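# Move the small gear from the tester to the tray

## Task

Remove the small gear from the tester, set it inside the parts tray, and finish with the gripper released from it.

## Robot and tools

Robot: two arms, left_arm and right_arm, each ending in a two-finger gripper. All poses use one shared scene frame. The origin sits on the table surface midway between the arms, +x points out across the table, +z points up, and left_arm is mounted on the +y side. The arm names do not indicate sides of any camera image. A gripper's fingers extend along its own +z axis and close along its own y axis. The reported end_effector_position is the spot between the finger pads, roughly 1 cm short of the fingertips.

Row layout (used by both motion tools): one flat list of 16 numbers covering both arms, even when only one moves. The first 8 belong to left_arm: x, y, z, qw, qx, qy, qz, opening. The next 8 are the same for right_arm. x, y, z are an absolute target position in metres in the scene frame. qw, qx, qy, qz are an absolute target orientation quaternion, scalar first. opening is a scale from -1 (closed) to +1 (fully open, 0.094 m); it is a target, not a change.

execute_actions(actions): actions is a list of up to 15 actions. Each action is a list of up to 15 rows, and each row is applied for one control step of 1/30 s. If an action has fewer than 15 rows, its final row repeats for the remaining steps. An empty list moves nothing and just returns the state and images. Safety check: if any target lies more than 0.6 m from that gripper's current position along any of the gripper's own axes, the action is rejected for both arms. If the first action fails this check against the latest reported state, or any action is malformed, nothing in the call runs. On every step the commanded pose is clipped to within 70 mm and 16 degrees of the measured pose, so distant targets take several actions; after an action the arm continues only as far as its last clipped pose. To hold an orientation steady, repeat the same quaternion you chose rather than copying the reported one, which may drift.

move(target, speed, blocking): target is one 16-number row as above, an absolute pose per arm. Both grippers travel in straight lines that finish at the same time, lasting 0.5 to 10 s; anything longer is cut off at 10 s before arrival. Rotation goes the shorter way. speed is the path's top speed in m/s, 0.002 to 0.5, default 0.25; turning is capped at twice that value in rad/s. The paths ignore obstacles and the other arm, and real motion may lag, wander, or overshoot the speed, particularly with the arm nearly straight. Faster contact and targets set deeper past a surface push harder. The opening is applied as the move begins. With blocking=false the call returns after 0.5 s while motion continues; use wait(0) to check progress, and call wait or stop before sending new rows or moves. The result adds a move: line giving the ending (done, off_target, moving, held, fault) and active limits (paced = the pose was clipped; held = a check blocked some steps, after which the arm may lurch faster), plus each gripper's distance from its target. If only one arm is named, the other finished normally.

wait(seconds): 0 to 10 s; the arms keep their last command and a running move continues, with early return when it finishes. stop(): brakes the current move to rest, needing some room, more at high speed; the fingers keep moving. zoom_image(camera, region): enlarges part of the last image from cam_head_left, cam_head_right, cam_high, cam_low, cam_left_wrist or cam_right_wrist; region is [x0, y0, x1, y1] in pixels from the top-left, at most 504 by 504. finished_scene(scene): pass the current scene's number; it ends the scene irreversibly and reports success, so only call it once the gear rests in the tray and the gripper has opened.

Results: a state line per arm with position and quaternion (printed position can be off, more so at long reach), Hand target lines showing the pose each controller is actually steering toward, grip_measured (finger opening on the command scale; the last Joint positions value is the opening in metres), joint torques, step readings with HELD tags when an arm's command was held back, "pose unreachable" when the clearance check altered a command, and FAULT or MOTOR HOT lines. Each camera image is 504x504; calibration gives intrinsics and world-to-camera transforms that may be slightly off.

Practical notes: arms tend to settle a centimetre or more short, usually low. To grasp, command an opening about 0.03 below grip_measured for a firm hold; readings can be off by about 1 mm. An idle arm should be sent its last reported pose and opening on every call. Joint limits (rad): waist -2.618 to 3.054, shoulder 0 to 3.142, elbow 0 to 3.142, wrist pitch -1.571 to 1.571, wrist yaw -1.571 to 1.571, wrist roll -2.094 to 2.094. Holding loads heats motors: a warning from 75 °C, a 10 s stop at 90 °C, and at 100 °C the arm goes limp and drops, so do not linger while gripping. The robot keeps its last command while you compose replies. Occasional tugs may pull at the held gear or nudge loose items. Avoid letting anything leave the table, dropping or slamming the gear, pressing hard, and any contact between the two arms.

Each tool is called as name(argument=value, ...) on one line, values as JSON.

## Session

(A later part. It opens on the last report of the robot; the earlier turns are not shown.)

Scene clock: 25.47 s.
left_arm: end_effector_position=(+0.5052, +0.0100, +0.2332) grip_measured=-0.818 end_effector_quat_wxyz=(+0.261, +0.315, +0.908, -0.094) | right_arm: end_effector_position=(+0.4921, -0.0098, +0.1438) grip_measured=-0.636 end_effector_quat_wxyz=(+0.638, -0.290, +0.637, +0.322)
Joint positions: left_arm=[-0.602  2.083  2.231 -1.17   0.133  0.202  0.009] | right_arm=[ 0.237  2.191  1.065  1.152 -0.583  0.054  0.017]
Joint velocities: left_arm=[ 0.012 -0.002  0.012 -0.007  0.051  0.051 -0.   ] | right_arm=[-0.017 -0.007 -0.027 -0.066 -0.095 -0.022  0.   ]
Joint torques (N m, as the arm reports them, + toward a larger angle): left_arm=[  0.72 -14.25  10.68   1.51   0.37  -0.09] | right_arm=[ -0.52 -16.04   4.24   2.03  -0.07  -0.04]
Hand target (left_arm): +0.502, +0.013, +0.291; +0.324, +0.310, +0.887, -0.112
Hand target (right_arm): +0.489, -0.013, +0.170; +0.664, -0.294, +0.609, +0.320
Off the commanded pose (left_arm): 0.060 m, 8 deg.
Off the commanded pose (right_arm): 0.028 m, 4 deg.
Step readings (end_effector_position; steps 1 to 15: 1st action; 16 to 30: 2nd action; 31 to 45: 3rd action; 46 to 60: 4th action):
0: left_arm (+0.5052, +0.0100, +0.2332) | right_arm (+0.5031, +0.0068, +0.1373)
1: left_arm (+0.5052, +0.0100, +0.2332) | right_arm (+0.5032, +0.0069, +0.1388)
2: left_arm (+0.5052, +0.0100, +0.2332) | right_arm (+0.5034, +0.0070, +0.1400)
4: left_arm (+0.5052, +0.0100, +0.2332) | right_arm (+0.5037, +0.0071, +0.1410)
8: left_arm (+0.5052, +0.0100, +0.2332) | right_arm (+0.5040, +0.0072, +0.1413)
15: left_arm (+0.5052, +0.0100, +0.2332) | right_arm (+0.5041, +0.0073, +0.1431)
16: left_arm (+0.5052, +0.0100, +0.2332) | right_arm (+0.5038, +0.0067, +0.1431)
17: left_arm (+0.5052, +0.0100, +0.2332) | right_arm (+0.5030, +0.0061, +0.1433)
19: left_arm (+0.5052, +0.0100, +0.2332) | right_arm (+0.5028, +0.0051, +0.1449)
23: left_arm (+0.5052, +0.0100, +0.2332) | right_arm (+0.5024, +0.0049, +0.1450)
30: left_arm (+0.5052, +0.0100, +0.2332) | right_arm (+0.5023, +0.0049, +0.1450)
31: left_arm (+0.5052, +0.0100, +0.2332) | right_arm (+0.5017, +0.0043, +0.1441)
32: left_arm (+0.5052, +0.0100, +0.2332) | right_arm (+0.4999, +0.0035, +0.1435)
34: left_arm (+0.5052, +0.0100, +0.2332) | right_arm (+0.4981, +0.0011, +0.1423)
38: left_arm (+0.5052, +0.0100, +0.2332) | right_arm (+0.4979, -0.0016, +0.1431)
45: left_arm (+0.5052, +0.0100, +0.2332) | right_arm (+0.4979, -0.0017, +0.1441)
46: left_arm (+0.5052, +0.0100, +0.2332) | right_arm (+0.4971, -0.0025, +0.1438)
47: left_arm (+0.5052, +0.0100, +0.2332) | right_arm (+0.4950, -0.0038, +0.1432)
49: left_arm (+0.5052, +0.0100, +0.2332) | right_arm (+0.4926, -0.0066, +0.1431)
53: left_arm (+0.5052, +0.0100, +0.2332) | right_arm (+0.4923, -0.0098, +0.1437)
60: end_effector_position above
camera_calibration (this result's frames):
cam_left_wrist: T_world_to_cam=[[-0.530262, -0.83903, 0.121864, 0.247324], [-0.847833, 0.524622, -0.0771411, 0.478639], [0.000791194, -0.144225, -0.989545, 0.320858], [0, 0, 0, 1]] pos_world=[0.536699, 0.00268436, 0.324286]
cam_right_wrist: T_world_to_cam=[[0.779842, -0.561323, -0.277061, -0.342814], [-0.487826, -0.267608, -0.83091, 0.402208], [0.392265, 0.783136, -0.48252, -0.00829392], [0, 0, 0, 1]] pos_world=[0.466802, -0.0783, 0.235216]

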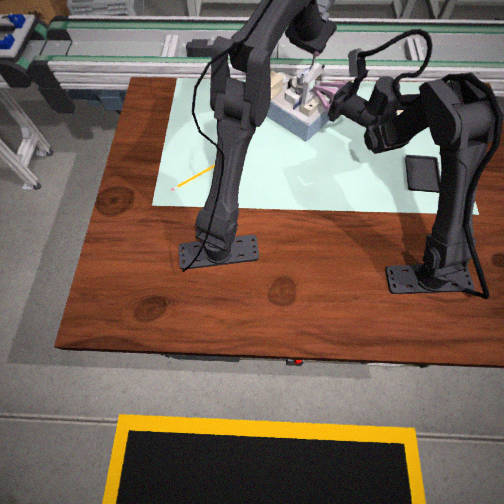

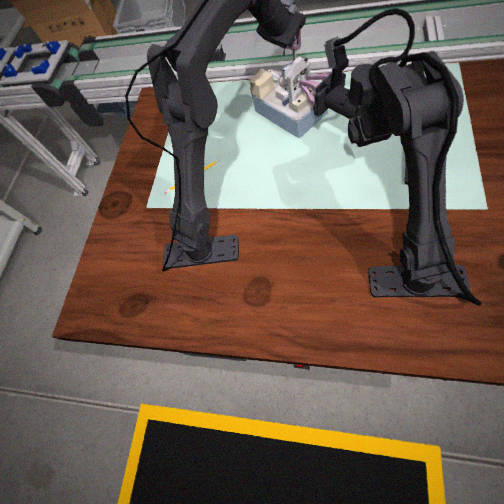

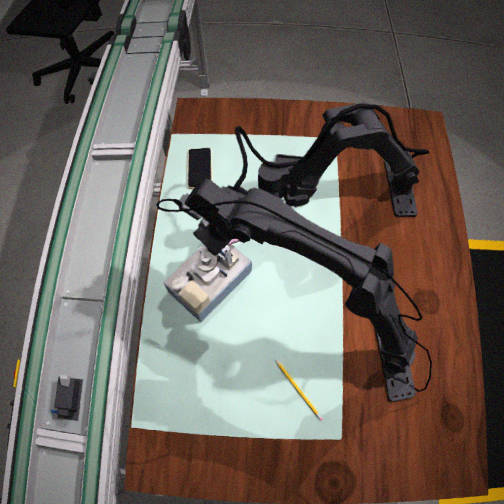

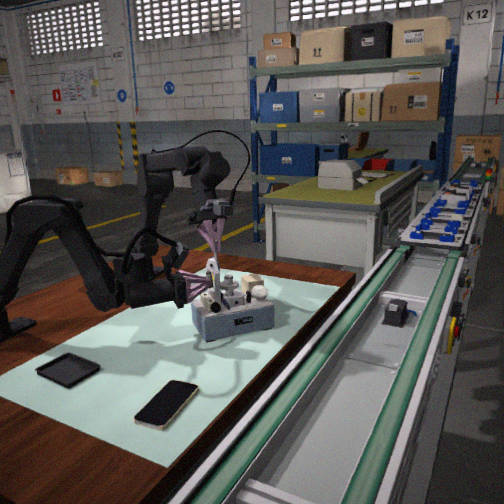

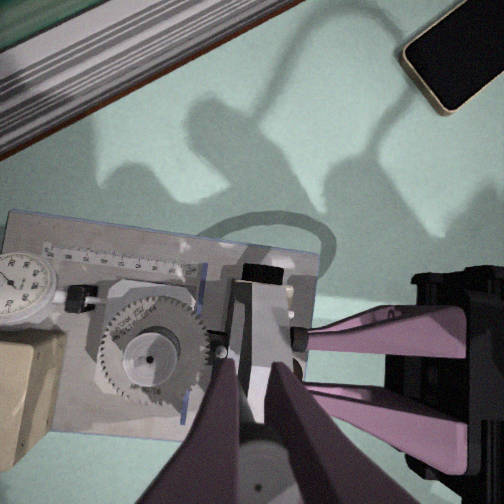

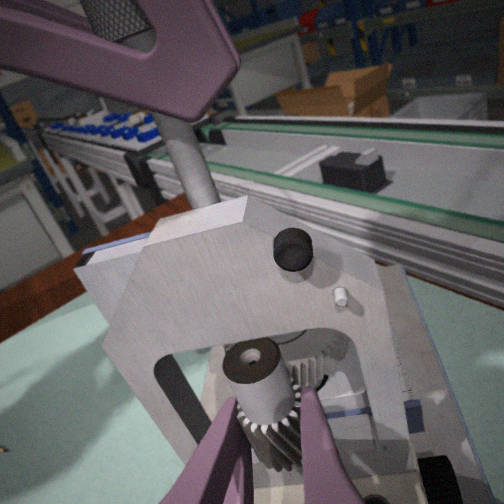

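execute_actions(actions=[[[0.505,0.012,0.28,0.31,0.312,0.892,-0.108,-0.9,0.477,-0.03,0.171,0.664,-0.294,0.609,0.32,-0.8]],[[0.505,0.012,0.262,0.295,0.314,0.897,-0.103,-0.9,0.46,-0.052,0.178,0.664,-0.294,0.609,0.32,-0.8]],[[0.505,0.012,0.245,0.284,0.315,0.9,-0.099,-0.9,0.44,-0.078,0.185,0.664,-0.294,0.609,0.32,-0.8]]])

move(target=[0.505,0.012,0.24,0.284,0.315,0.9,-0.099,-0.2,0.318,-0.32,0.07,0.05,0,0.999,0,-0.8], speed=0.3)

Scene clock: 30.27 s.
left_arm: end_effector_position=(+0.5054, +0.0100, +0.2125) grip_measured=-0.821 end_effector_quat_wxyz=(+0.246, +0.316, +0.912, -0.093) | right_arm: end_effector_position=(+0.4454, -0.0770, +0.1679) grip_measured=-0.636 end_effector_quat_wxyz=(+0.648, -0.286, +0.629, +0.321)
Joint positions: left_arm=[-0.602  2.086  2.163 -1.131  0.133  0.202  0.008] | right_arm=[ 0.094  1.978  0.786  1.252 -0.72   0.073  0.017]
Joint velocities: left_arm=[ 0.022 -0.007  0.002  0.007  0.066  0.066 -0.001] | right_arm=[ 0.017  0.002 -0.017  0.066  0.007  0.037 -0.001]
Joint torques (N m, as the arm reports them, + toward a larger angle): left_arm=[  0.55 -13.38   6.04   1.57   0.11  -0.02] | right_arm=[  0.11 -13.12   3.77   1.86  -0.04   0.05]
Hand target (left_arm): +0.504, +0.012, +0.244; +0.284, +0.315, +0.900, -0.099
Hand target (right_arm): +0.440, -0.077, +0.185; +0.664, -0.293, +0.609, +0.320
Off the commanded pose (left_arm): 0.033 m, 5 deg.
Off the commanded pose (right_arm): 0.018 m, 3 deg.
Step readings (end_effector_position; steps 1 to 15: 1st action; 16 to 30: 2nd action; 31 to 45: 3rd action):
0: left_arm (+0.5052, +0.0100, +0.2332) | right_arm (+0.4921, -0.0098, +0.1438)
1: left_arm (+0.5053, +0.0100, +0.2326) | right_arm (+0.4904, -0.0113, +0.1433)
2: left_arm (+0.5053, +0.0100, +0.2324) | right_arm (+0.4865, -0.0137, +0.1427)
4: left_arm (+0.5052, +0.0100, +0.2320) | right_arm (+0.4818, -0.0203, +0.1420)
8: left_arm (+0.5052, +0.0100, +0.2317) | right_arm (+0.4819, -0.0278, +0.1451)
15: left_arm (+0.5052, +0.0100, +0.2317) | right_arm (+0.4811, -0.0274, +0.1485)
16: left_arm (+0.5052, +0.0101, +0.2310) | right_arm (+0.4789, -0.0292, +0.1482)
17: left_arm (+0.5052, +0.0101, +0.2301) | right_arm (+0.4735, -0.0327, +0.1475)
19: left_arm (+0.5051, +0.0102, +0.2278) | right_arm (+0.4667, -0.0413, +0.1485)
23: left_arm (+0.5052, +0.0101, +0.2258) | right_arm (+0.4661, -0.0508, +0.1567)
30: left_arm (+0.5052, +0.0101, +0.2258) | right_arm (+0.4649, -0.0502, +0.1599)
31: left_arm (+0.5053, +0.0101, +0.2235) | right_arm (+0.4623, -0.0522, +0.1593)
32: left_arm (+0.5053, +0.0101, +0.2214) | right_arm (+0.4563, -0.0563, +0.1580)
34: left_arm (+0.5051, +0.0102, +0.2154) | right_arm (+0.4484, -0.0671, +0.1583)
38: left_arm (+0.5054, +0.0100, +0.2125) | right_arm (+0.4472, -0.0783, +0.1654)
45: end_effector_position above
camera_calibration (this result's frames):
cam_left_wrist: T_world_to_cam=[[-0.527268, -0.840433, 0.125144, 0.247741], [-0.84929, 0.525836, -0.0469309, 0.471479], [-0.0263631, -0.131029, -0.991028, 0.314241], [0, 0, 0, 1]] pos_world=[0.539333, 0.00146383, 0.302545]
cam_right_wrist: T_world_to_cam=[[0.781827, -0.562074, -0.269851, -0.339545], [-0.473056, -0.252812, -0.843981, 0.378268], [0.406158, 0.787501, -0.463548, 0.0652968], [0, 0, 0, 1]] pos_world=[0.417887, -0.14664, 0.257893]

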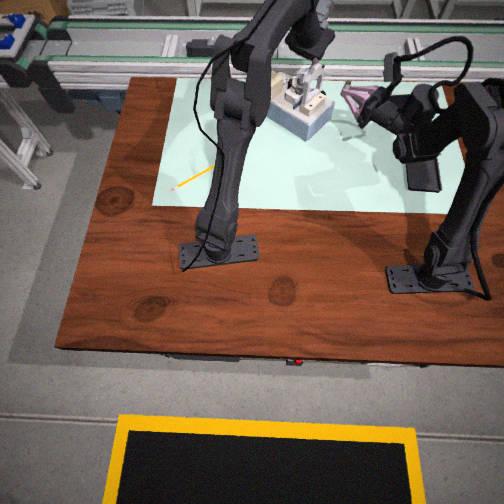

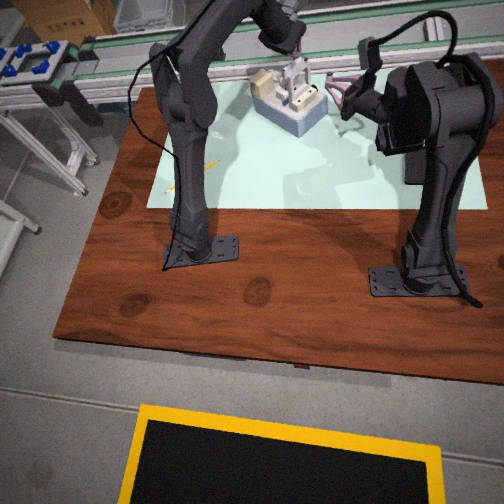

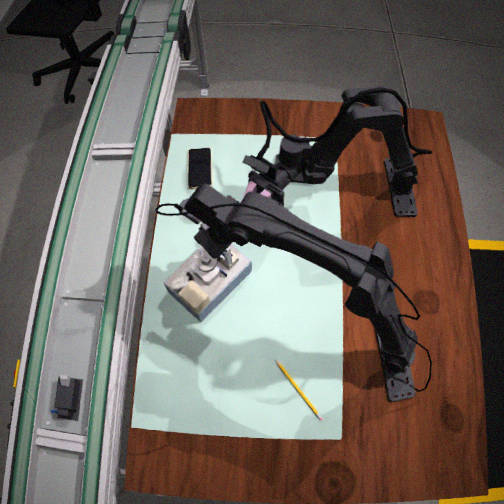

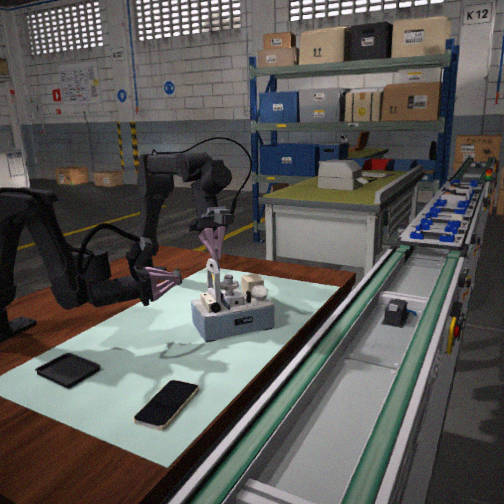

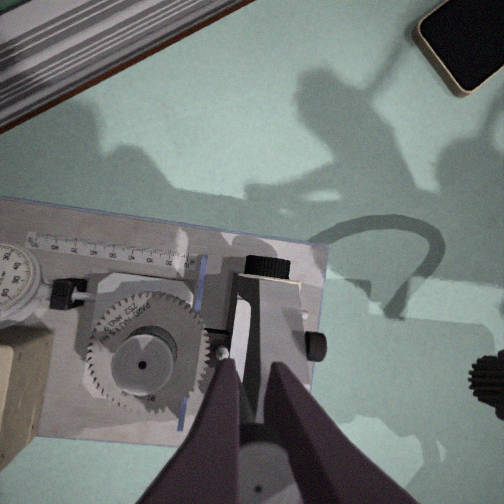

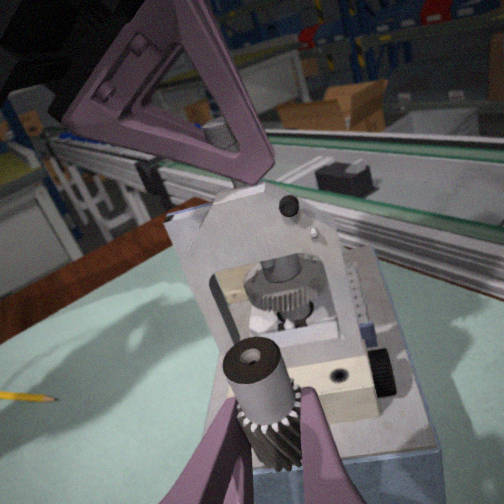

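Scene clock: 33.67 s.
left_arm: end_effector_position=(+0.5049, +0.0104, +0.2223) grip_measured=-0.203 end_effector_quat_wxyz=(+0.261, +0.316, +0.907, -0.094) | right_arm: end_effector_position=(+0.3030, -0.3132, +0.0652) grip_measured=-0.635 end_effector_quat_wxyz=(+0.030, -0.018, +0.999, +0.010)
Joint positions: left_arm=[-0.602  2.059  2.147 -1.111  0.132  0.202  0.037] | right_arm=[-0.225  1.694  1.183 -1.005 -0.03  -0.187  0.017]
Joint velocities: left_arm=[-0.002 -0.022  0.002 -0.037 -0.007 -0.066  0.   ] | right_arm=[-0.002  0.012  0.002  0.022 -0.022  0.022  0.   ]
Joint torques (N m, as the arm reports them, + toward a larger angle): left_arm=[  0.3  -11.86   4.95   1.66   0.18  -0.02] | right_arm=[-0.53 -9.08  7.17  0.51  0.08  0.01]
Hand target (left_arm): +0.505, +0.012, +0.239; +0.283, +0.315, +0.900, -0.099
Hand target (right_arm): +0.310, -0.318, +0.072; +0.043, -0.011, +0.999, +0.004
Off the commanded pose (left_arm): 0.018 m, 3 deg.
Off the commanded pose (right_arm): 0.017 m, 3 deg.
move: off_target (left_arm, right_arm)
camera_calibration (this result's frames):
cam_left_wrist: T_world_to_cam=[[-0.530384, -0.83915, 0.120502, 0.24916], [-0.847756, 0.524756, -0.0770712, 0.477247], [0.00144009, -0.143034, -0.989717, 0.309785], [0, 0, 0, 1]] pos_world=[0.536293, 0.00295354, 0.313357]
cam_right_wrist: T_world_to_cam=[[-0.201024, -0.97651, -0.0775773, -0.233316], [-0.8632, 0.139144, 0.485309, 0.318795], [-0.463114, 0.164524, -0.870895, 0.356298], [0, 0, 0, 1]] pos_world=[0.393288, -0.330813, 0.137484]

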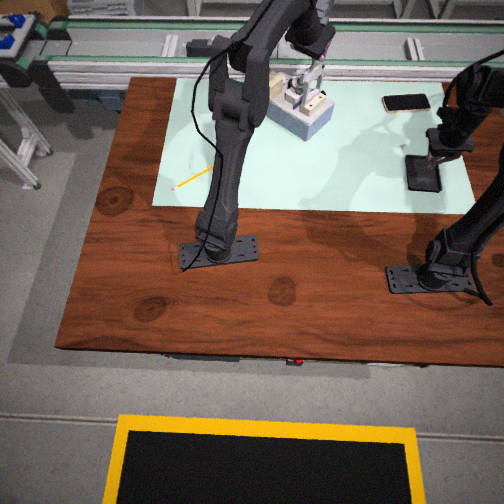

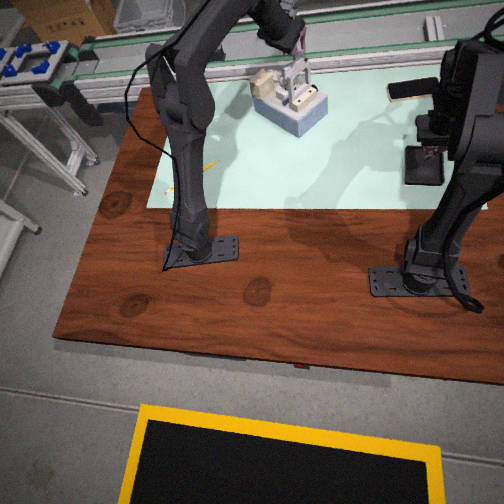

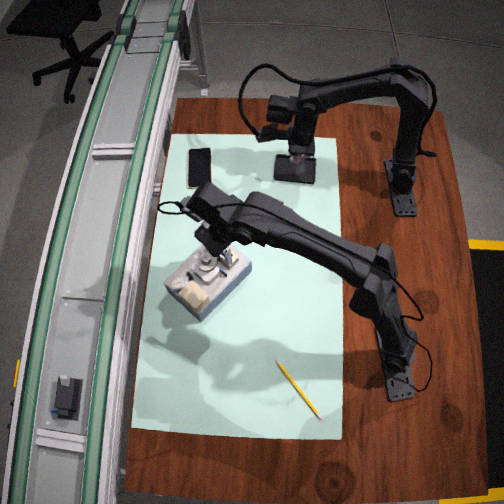

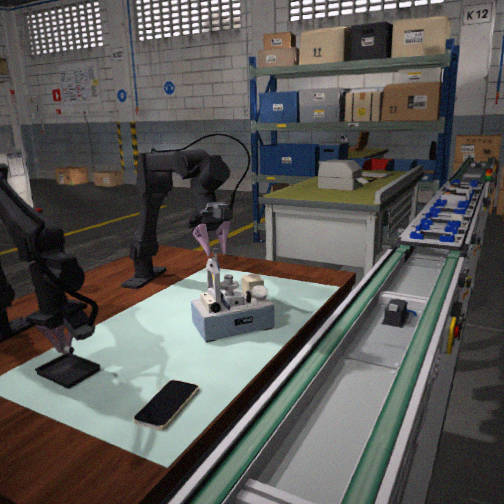

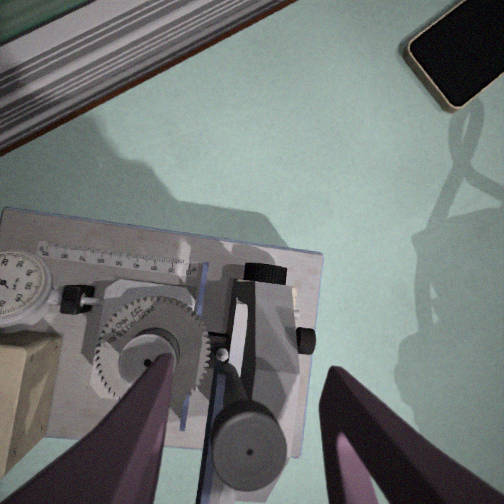

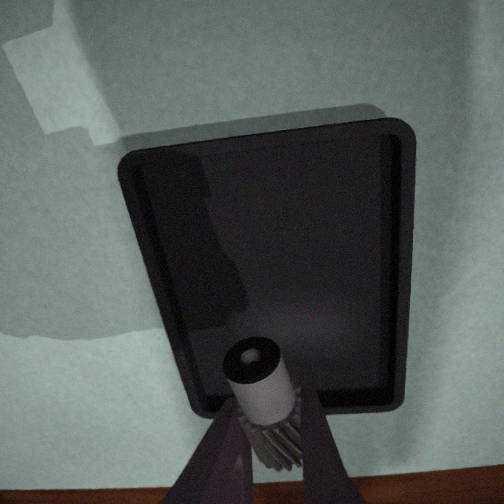

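move(target=[0.48,0.035,0.29,0.323,0.31,0.887,-0.113,-0.2,0.316,-0.32,0.021,0.05,0,0.999,0,-0.8], speed=0.06)

execute_actions(actions=[[[0.48,0.035,0.29,0.323,0.31,0.887,-0.113,-0.2,0.316,-0.32,0.021,0.05,0,0.999,0,-0.3]],[[0.48,0.035,0.29,0.323,0.31,0.887,-0.113,-0.2,0.316,-0.32,0.05,0.05,0,0.999,0,-0.3]],[[0.48,0.035,0.29,0.323,0.31,0.887,-0.113,-0.2,0.316,-0.32,0.08,0.05,0,0.999,0,-0.3]]])

Scene clock: 40.13 s.
left_arm: end_effector_position=(+0.4816, +0.0310, +0.2767) grip_measured=-0.203 end_effector_quat_wxyz=(+0.307, +0.309, +0.893, -0.110) | right_arm: end_effector_position=(+0.3095, -0.3154, +0.0228) grip_measured=-0.635 end_effector_quat_wxyz=(+0.034, -0.007, +0.999, +0.006)
Joint positions: left_arm=[-0.57   1.891  2.076 -1.111  0.171  0.213  0.037] | right_arm=[-0.225  1.766  1.088 -0.827 -0.023 -0.164  0.017]
Joint velocities: left_arm=[-0.007 -0.012 -0.012  0.051  0.022 -0.022  0.   ] | right_arm=[ 0.007 -0.022 -0.007  0.007 -0.037  0.051 -0.001]
Joint torques (N m, as the arm reports them, + toward a larger angle): left_arm=[  0.83 -10.05   5.25   1.72   0.19  -0.02] | right_arm=[-0.52 -9.42  4.52  0.84  0.07  0.01]
Hand target (left_arm): +0.480, +0.035, +0.289; +0.323, +0.309, +0.887, -0.113
Hand target (right_arm): +0.316, -0.320, +0.021; +0.050, +0.000, +0.999, -0.000
Off the commanded pose (left_arm): 0.014 m, 2 deg.
Off the commanded pose (right_arm): 0.008 m, 2 deg.
move: off_target (left_arm)
camera_calibration (this result's frames):
cam_left_wrist: T_world_to_cam=[[-0.538194, -0.832582, 0.130975, 0.248168], [-0.838962, 0.514365, -0.177684, 0.474854], [0.0805679, -0.205511, -0.975333, 0.326466], [0, 0, 0, 1]] pos_world=[0.505644, 0.0294642, 0.370284]
cam_right_wrist: T_world_to_cam=[[-0.222994, -0.972074, -0.0731108, -0.229313], [-0.863937, 0.162333, 0.476718, 0.352999], [-0.451537, 0.169468, -0.876011, 0.32085], [0, 0, 0, 1]] pos_world=[0.39871, -0.334587, 0.096022]

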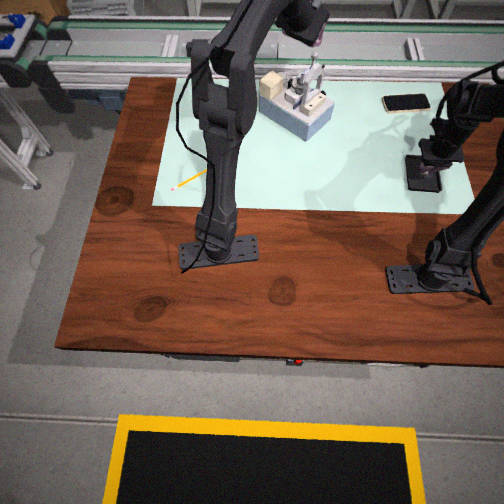

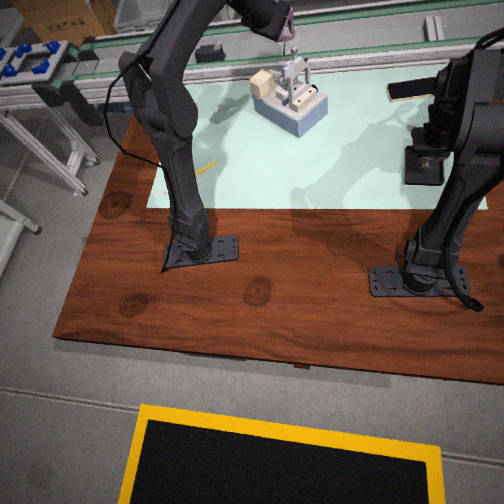

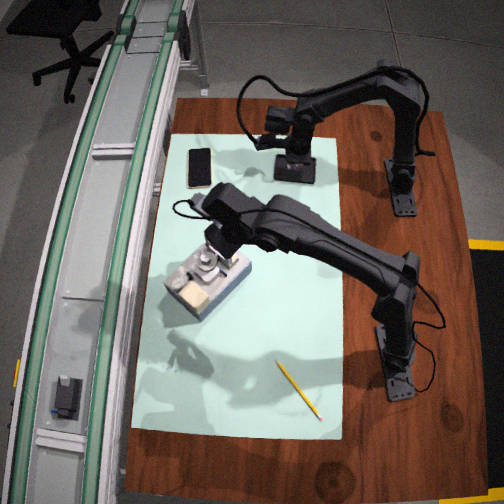

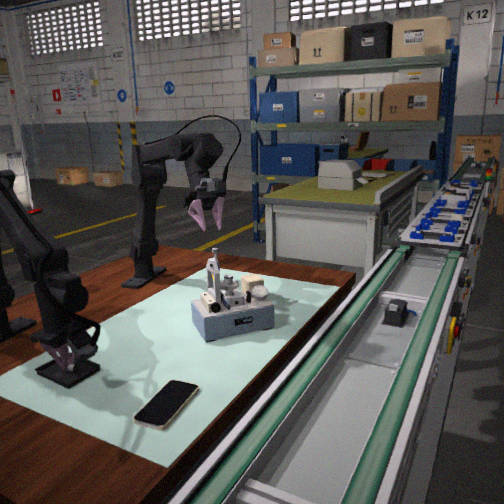

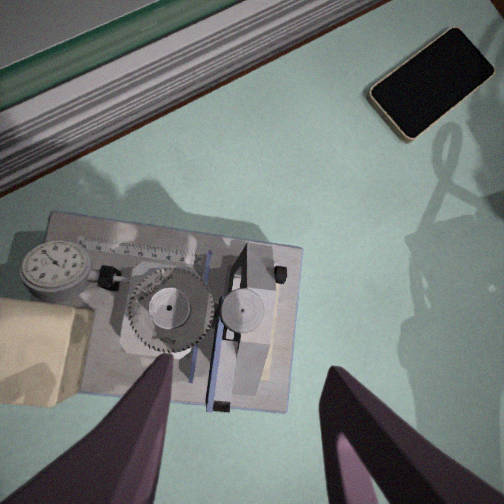

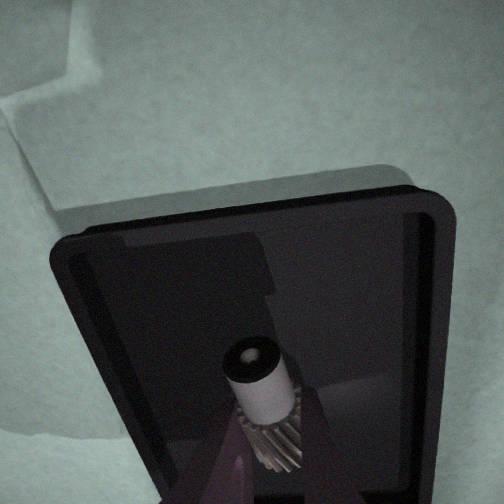

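Scene clock: 41.63 s.
left_arm: end_effector_position=(+0.4815, +0.0308, +0.2767) grip_measured=-0.203 end_effector_quat_wxyz=(+0.307, +0.310, +0.893, -0.110) | right_arm: end_effector_position=(+0.3121, -0.3160, +0.0692) grip_measured=-0.301 end_effector_quat_wxyz=(+0.039, -0.006, +0.999, +0.005)
Joint positions: left_arm=[-0.57   1.891  2.076 -1.111  0.172  0.214  0.037] | right_arm=[-0.225  1.706  1.213 -1.002 -0.022 -0.163  0.033]
Joint velocities: left_arm=[ 0.007  0.002 -0.012  0.066  0.007  0.066  0.   ] | right_arm=[ 0.012  0.002  0.007 -0.066 -0.037  0.022 -0.001]
Joint torques (N m, as the arm reports them, + toward a larger angle): left_arm=[  1.09 -10.16   5.32   1.73   0.2    0.07] | right_arm=[ -0.49 -10.15   7.12   0.46   0.06   0.01]
Hand target (left_arm): +0.480, +0.035, +0.290; +0.323, +0.310, +0.887, -0.113
Hand target (right_arm): +0.316, -0.320, +0.080; +0.050, +0.000, +0.999, -0.000
Off the commanded pose (left_arm): 0.014 m, 2 deg.
Off the commanded pose (right_arm): 0.012 m, 2 deg.
Step readings (end_effector_position; steps 1 to 15: 1st action; 16 to 30: 2nd action; 31 to 45: 3rd action):
0: left_arm (+0.4816, +0.0310, +0.2767) | right_arm (+0.3095, -0.3154, +0.0228)
1: left_arm (+0.4816, +0.0310, +0.2767) | right_arm (+0.3097, -0.3155, +0.0228)
2: left_arm (+0.4816, +0.0309, +0.2767) | right_arm (+0.3105, -0.3156, +0.0229)
4: left_arm (+0.4816, +0.0309, +0.2767) | right_arm (+0.3118, -0.3158, +0.0230)
8: left_arm (+0.4816, +0.0309, +0.2767) | right_arm (+0.3132, -0.3161, +0.0231)
15: left_arm (+0.4815, +0.0308, +0.2767) | right_arm (+0.3138, -0.3162, +0.0231)
16: left_arm (+0.4815, +0.0308, +0.2767) | right_arm (+0.3129, -0.3160, +0.0240)
17: left_arm (+0.4815, +0.0308, +0.2767) | right_arm (+0.3114, -0.3159, +0.0256)
19: left_arm (+0.4815, +0.0308, +0.2767) | right_arm (+0.3107, -0.3158, +0.0299)
23: left_arm (+0.4815, +0.0308, +0.2767) | right_arm (+0.3109, -0.3158, +0.0355)
30: left_arm (+0.4815, +0.0308, +0.2767) | right_arm (+0.3077, -0.3153, +0.0356)
31: left_arm (+0.4815, +0.0308, +0.2767) | right_arm (+0.3070, -0.3152, +0.0384)
32: left_arm (+0.4815, +0.0308, +0.2767) | right_arm (+0.3063, -0.3151, +0.0424)
34: left_arm (+0.4815, +0.0308, +0.2767) | right_arm (+0.3110, -0.3158, +0.0542)
38: left_arm (+0.4815, +0.0308, +0.2767) | right_arm (+0.3176, -0.3168, +0.0691)
45: end_effector_position above
camera_calibration (this result's frames):
cam_left_wrist: T_world_to_cam=[[-0.539528, -0.831688, 0.131171, 0.248525], [-0.838127, 0.515646, -0.177909, 0.47449], [0.0803273, -0.205925, -0.975265, 0.326575], [0, 0, 0, 1]] pos_world=[0.505536, 0.0292762, 0.370314]
cam_right_wrist: T_world_to_cam=[[-0.22311, -0.972074, -0.0727578, -0.225913], [-0.868345, 0.164276, 0.467963, 0.33584], [-0.442943, 0.167586, -0.880748, 0.359853], [0, 0, 0, 1]] pos_world=[0.400616, -0.335081, 0.143342]

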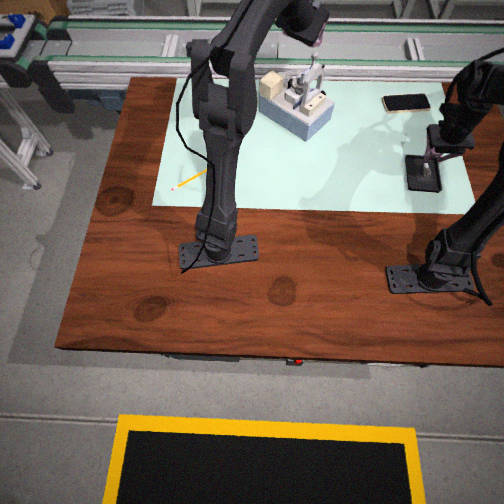

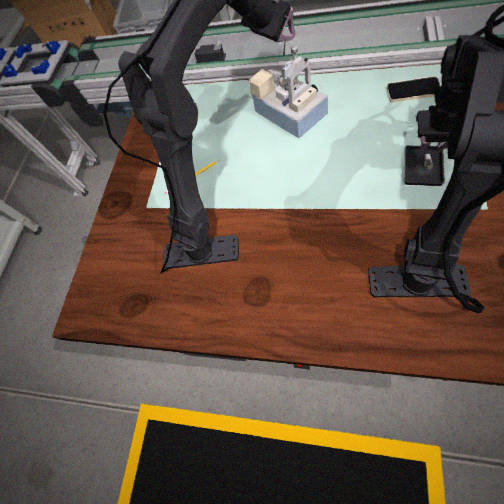

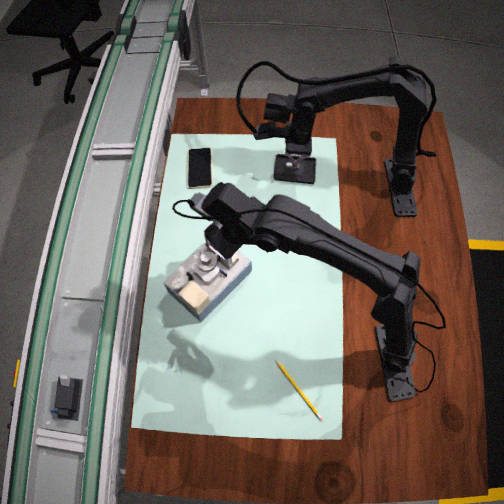

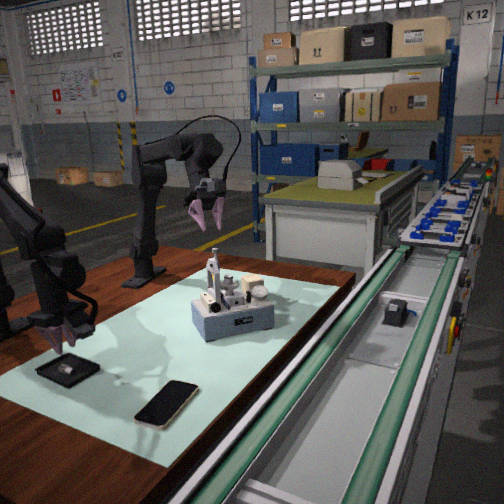

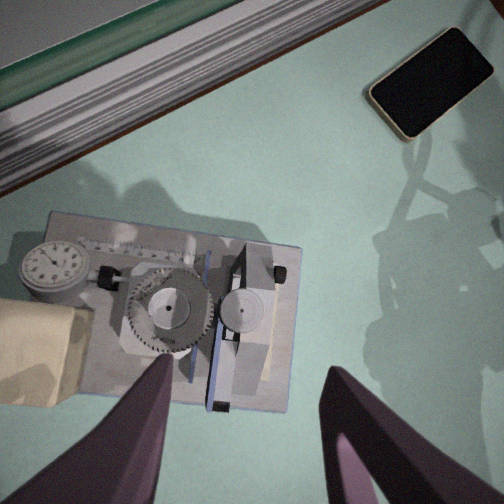

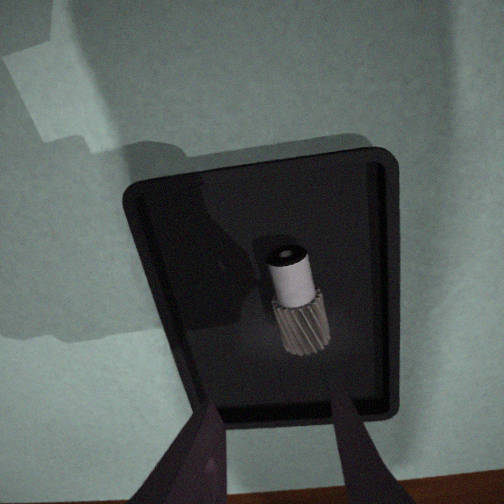

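finished_scene(scene=2)

The scene is finished: the task was done.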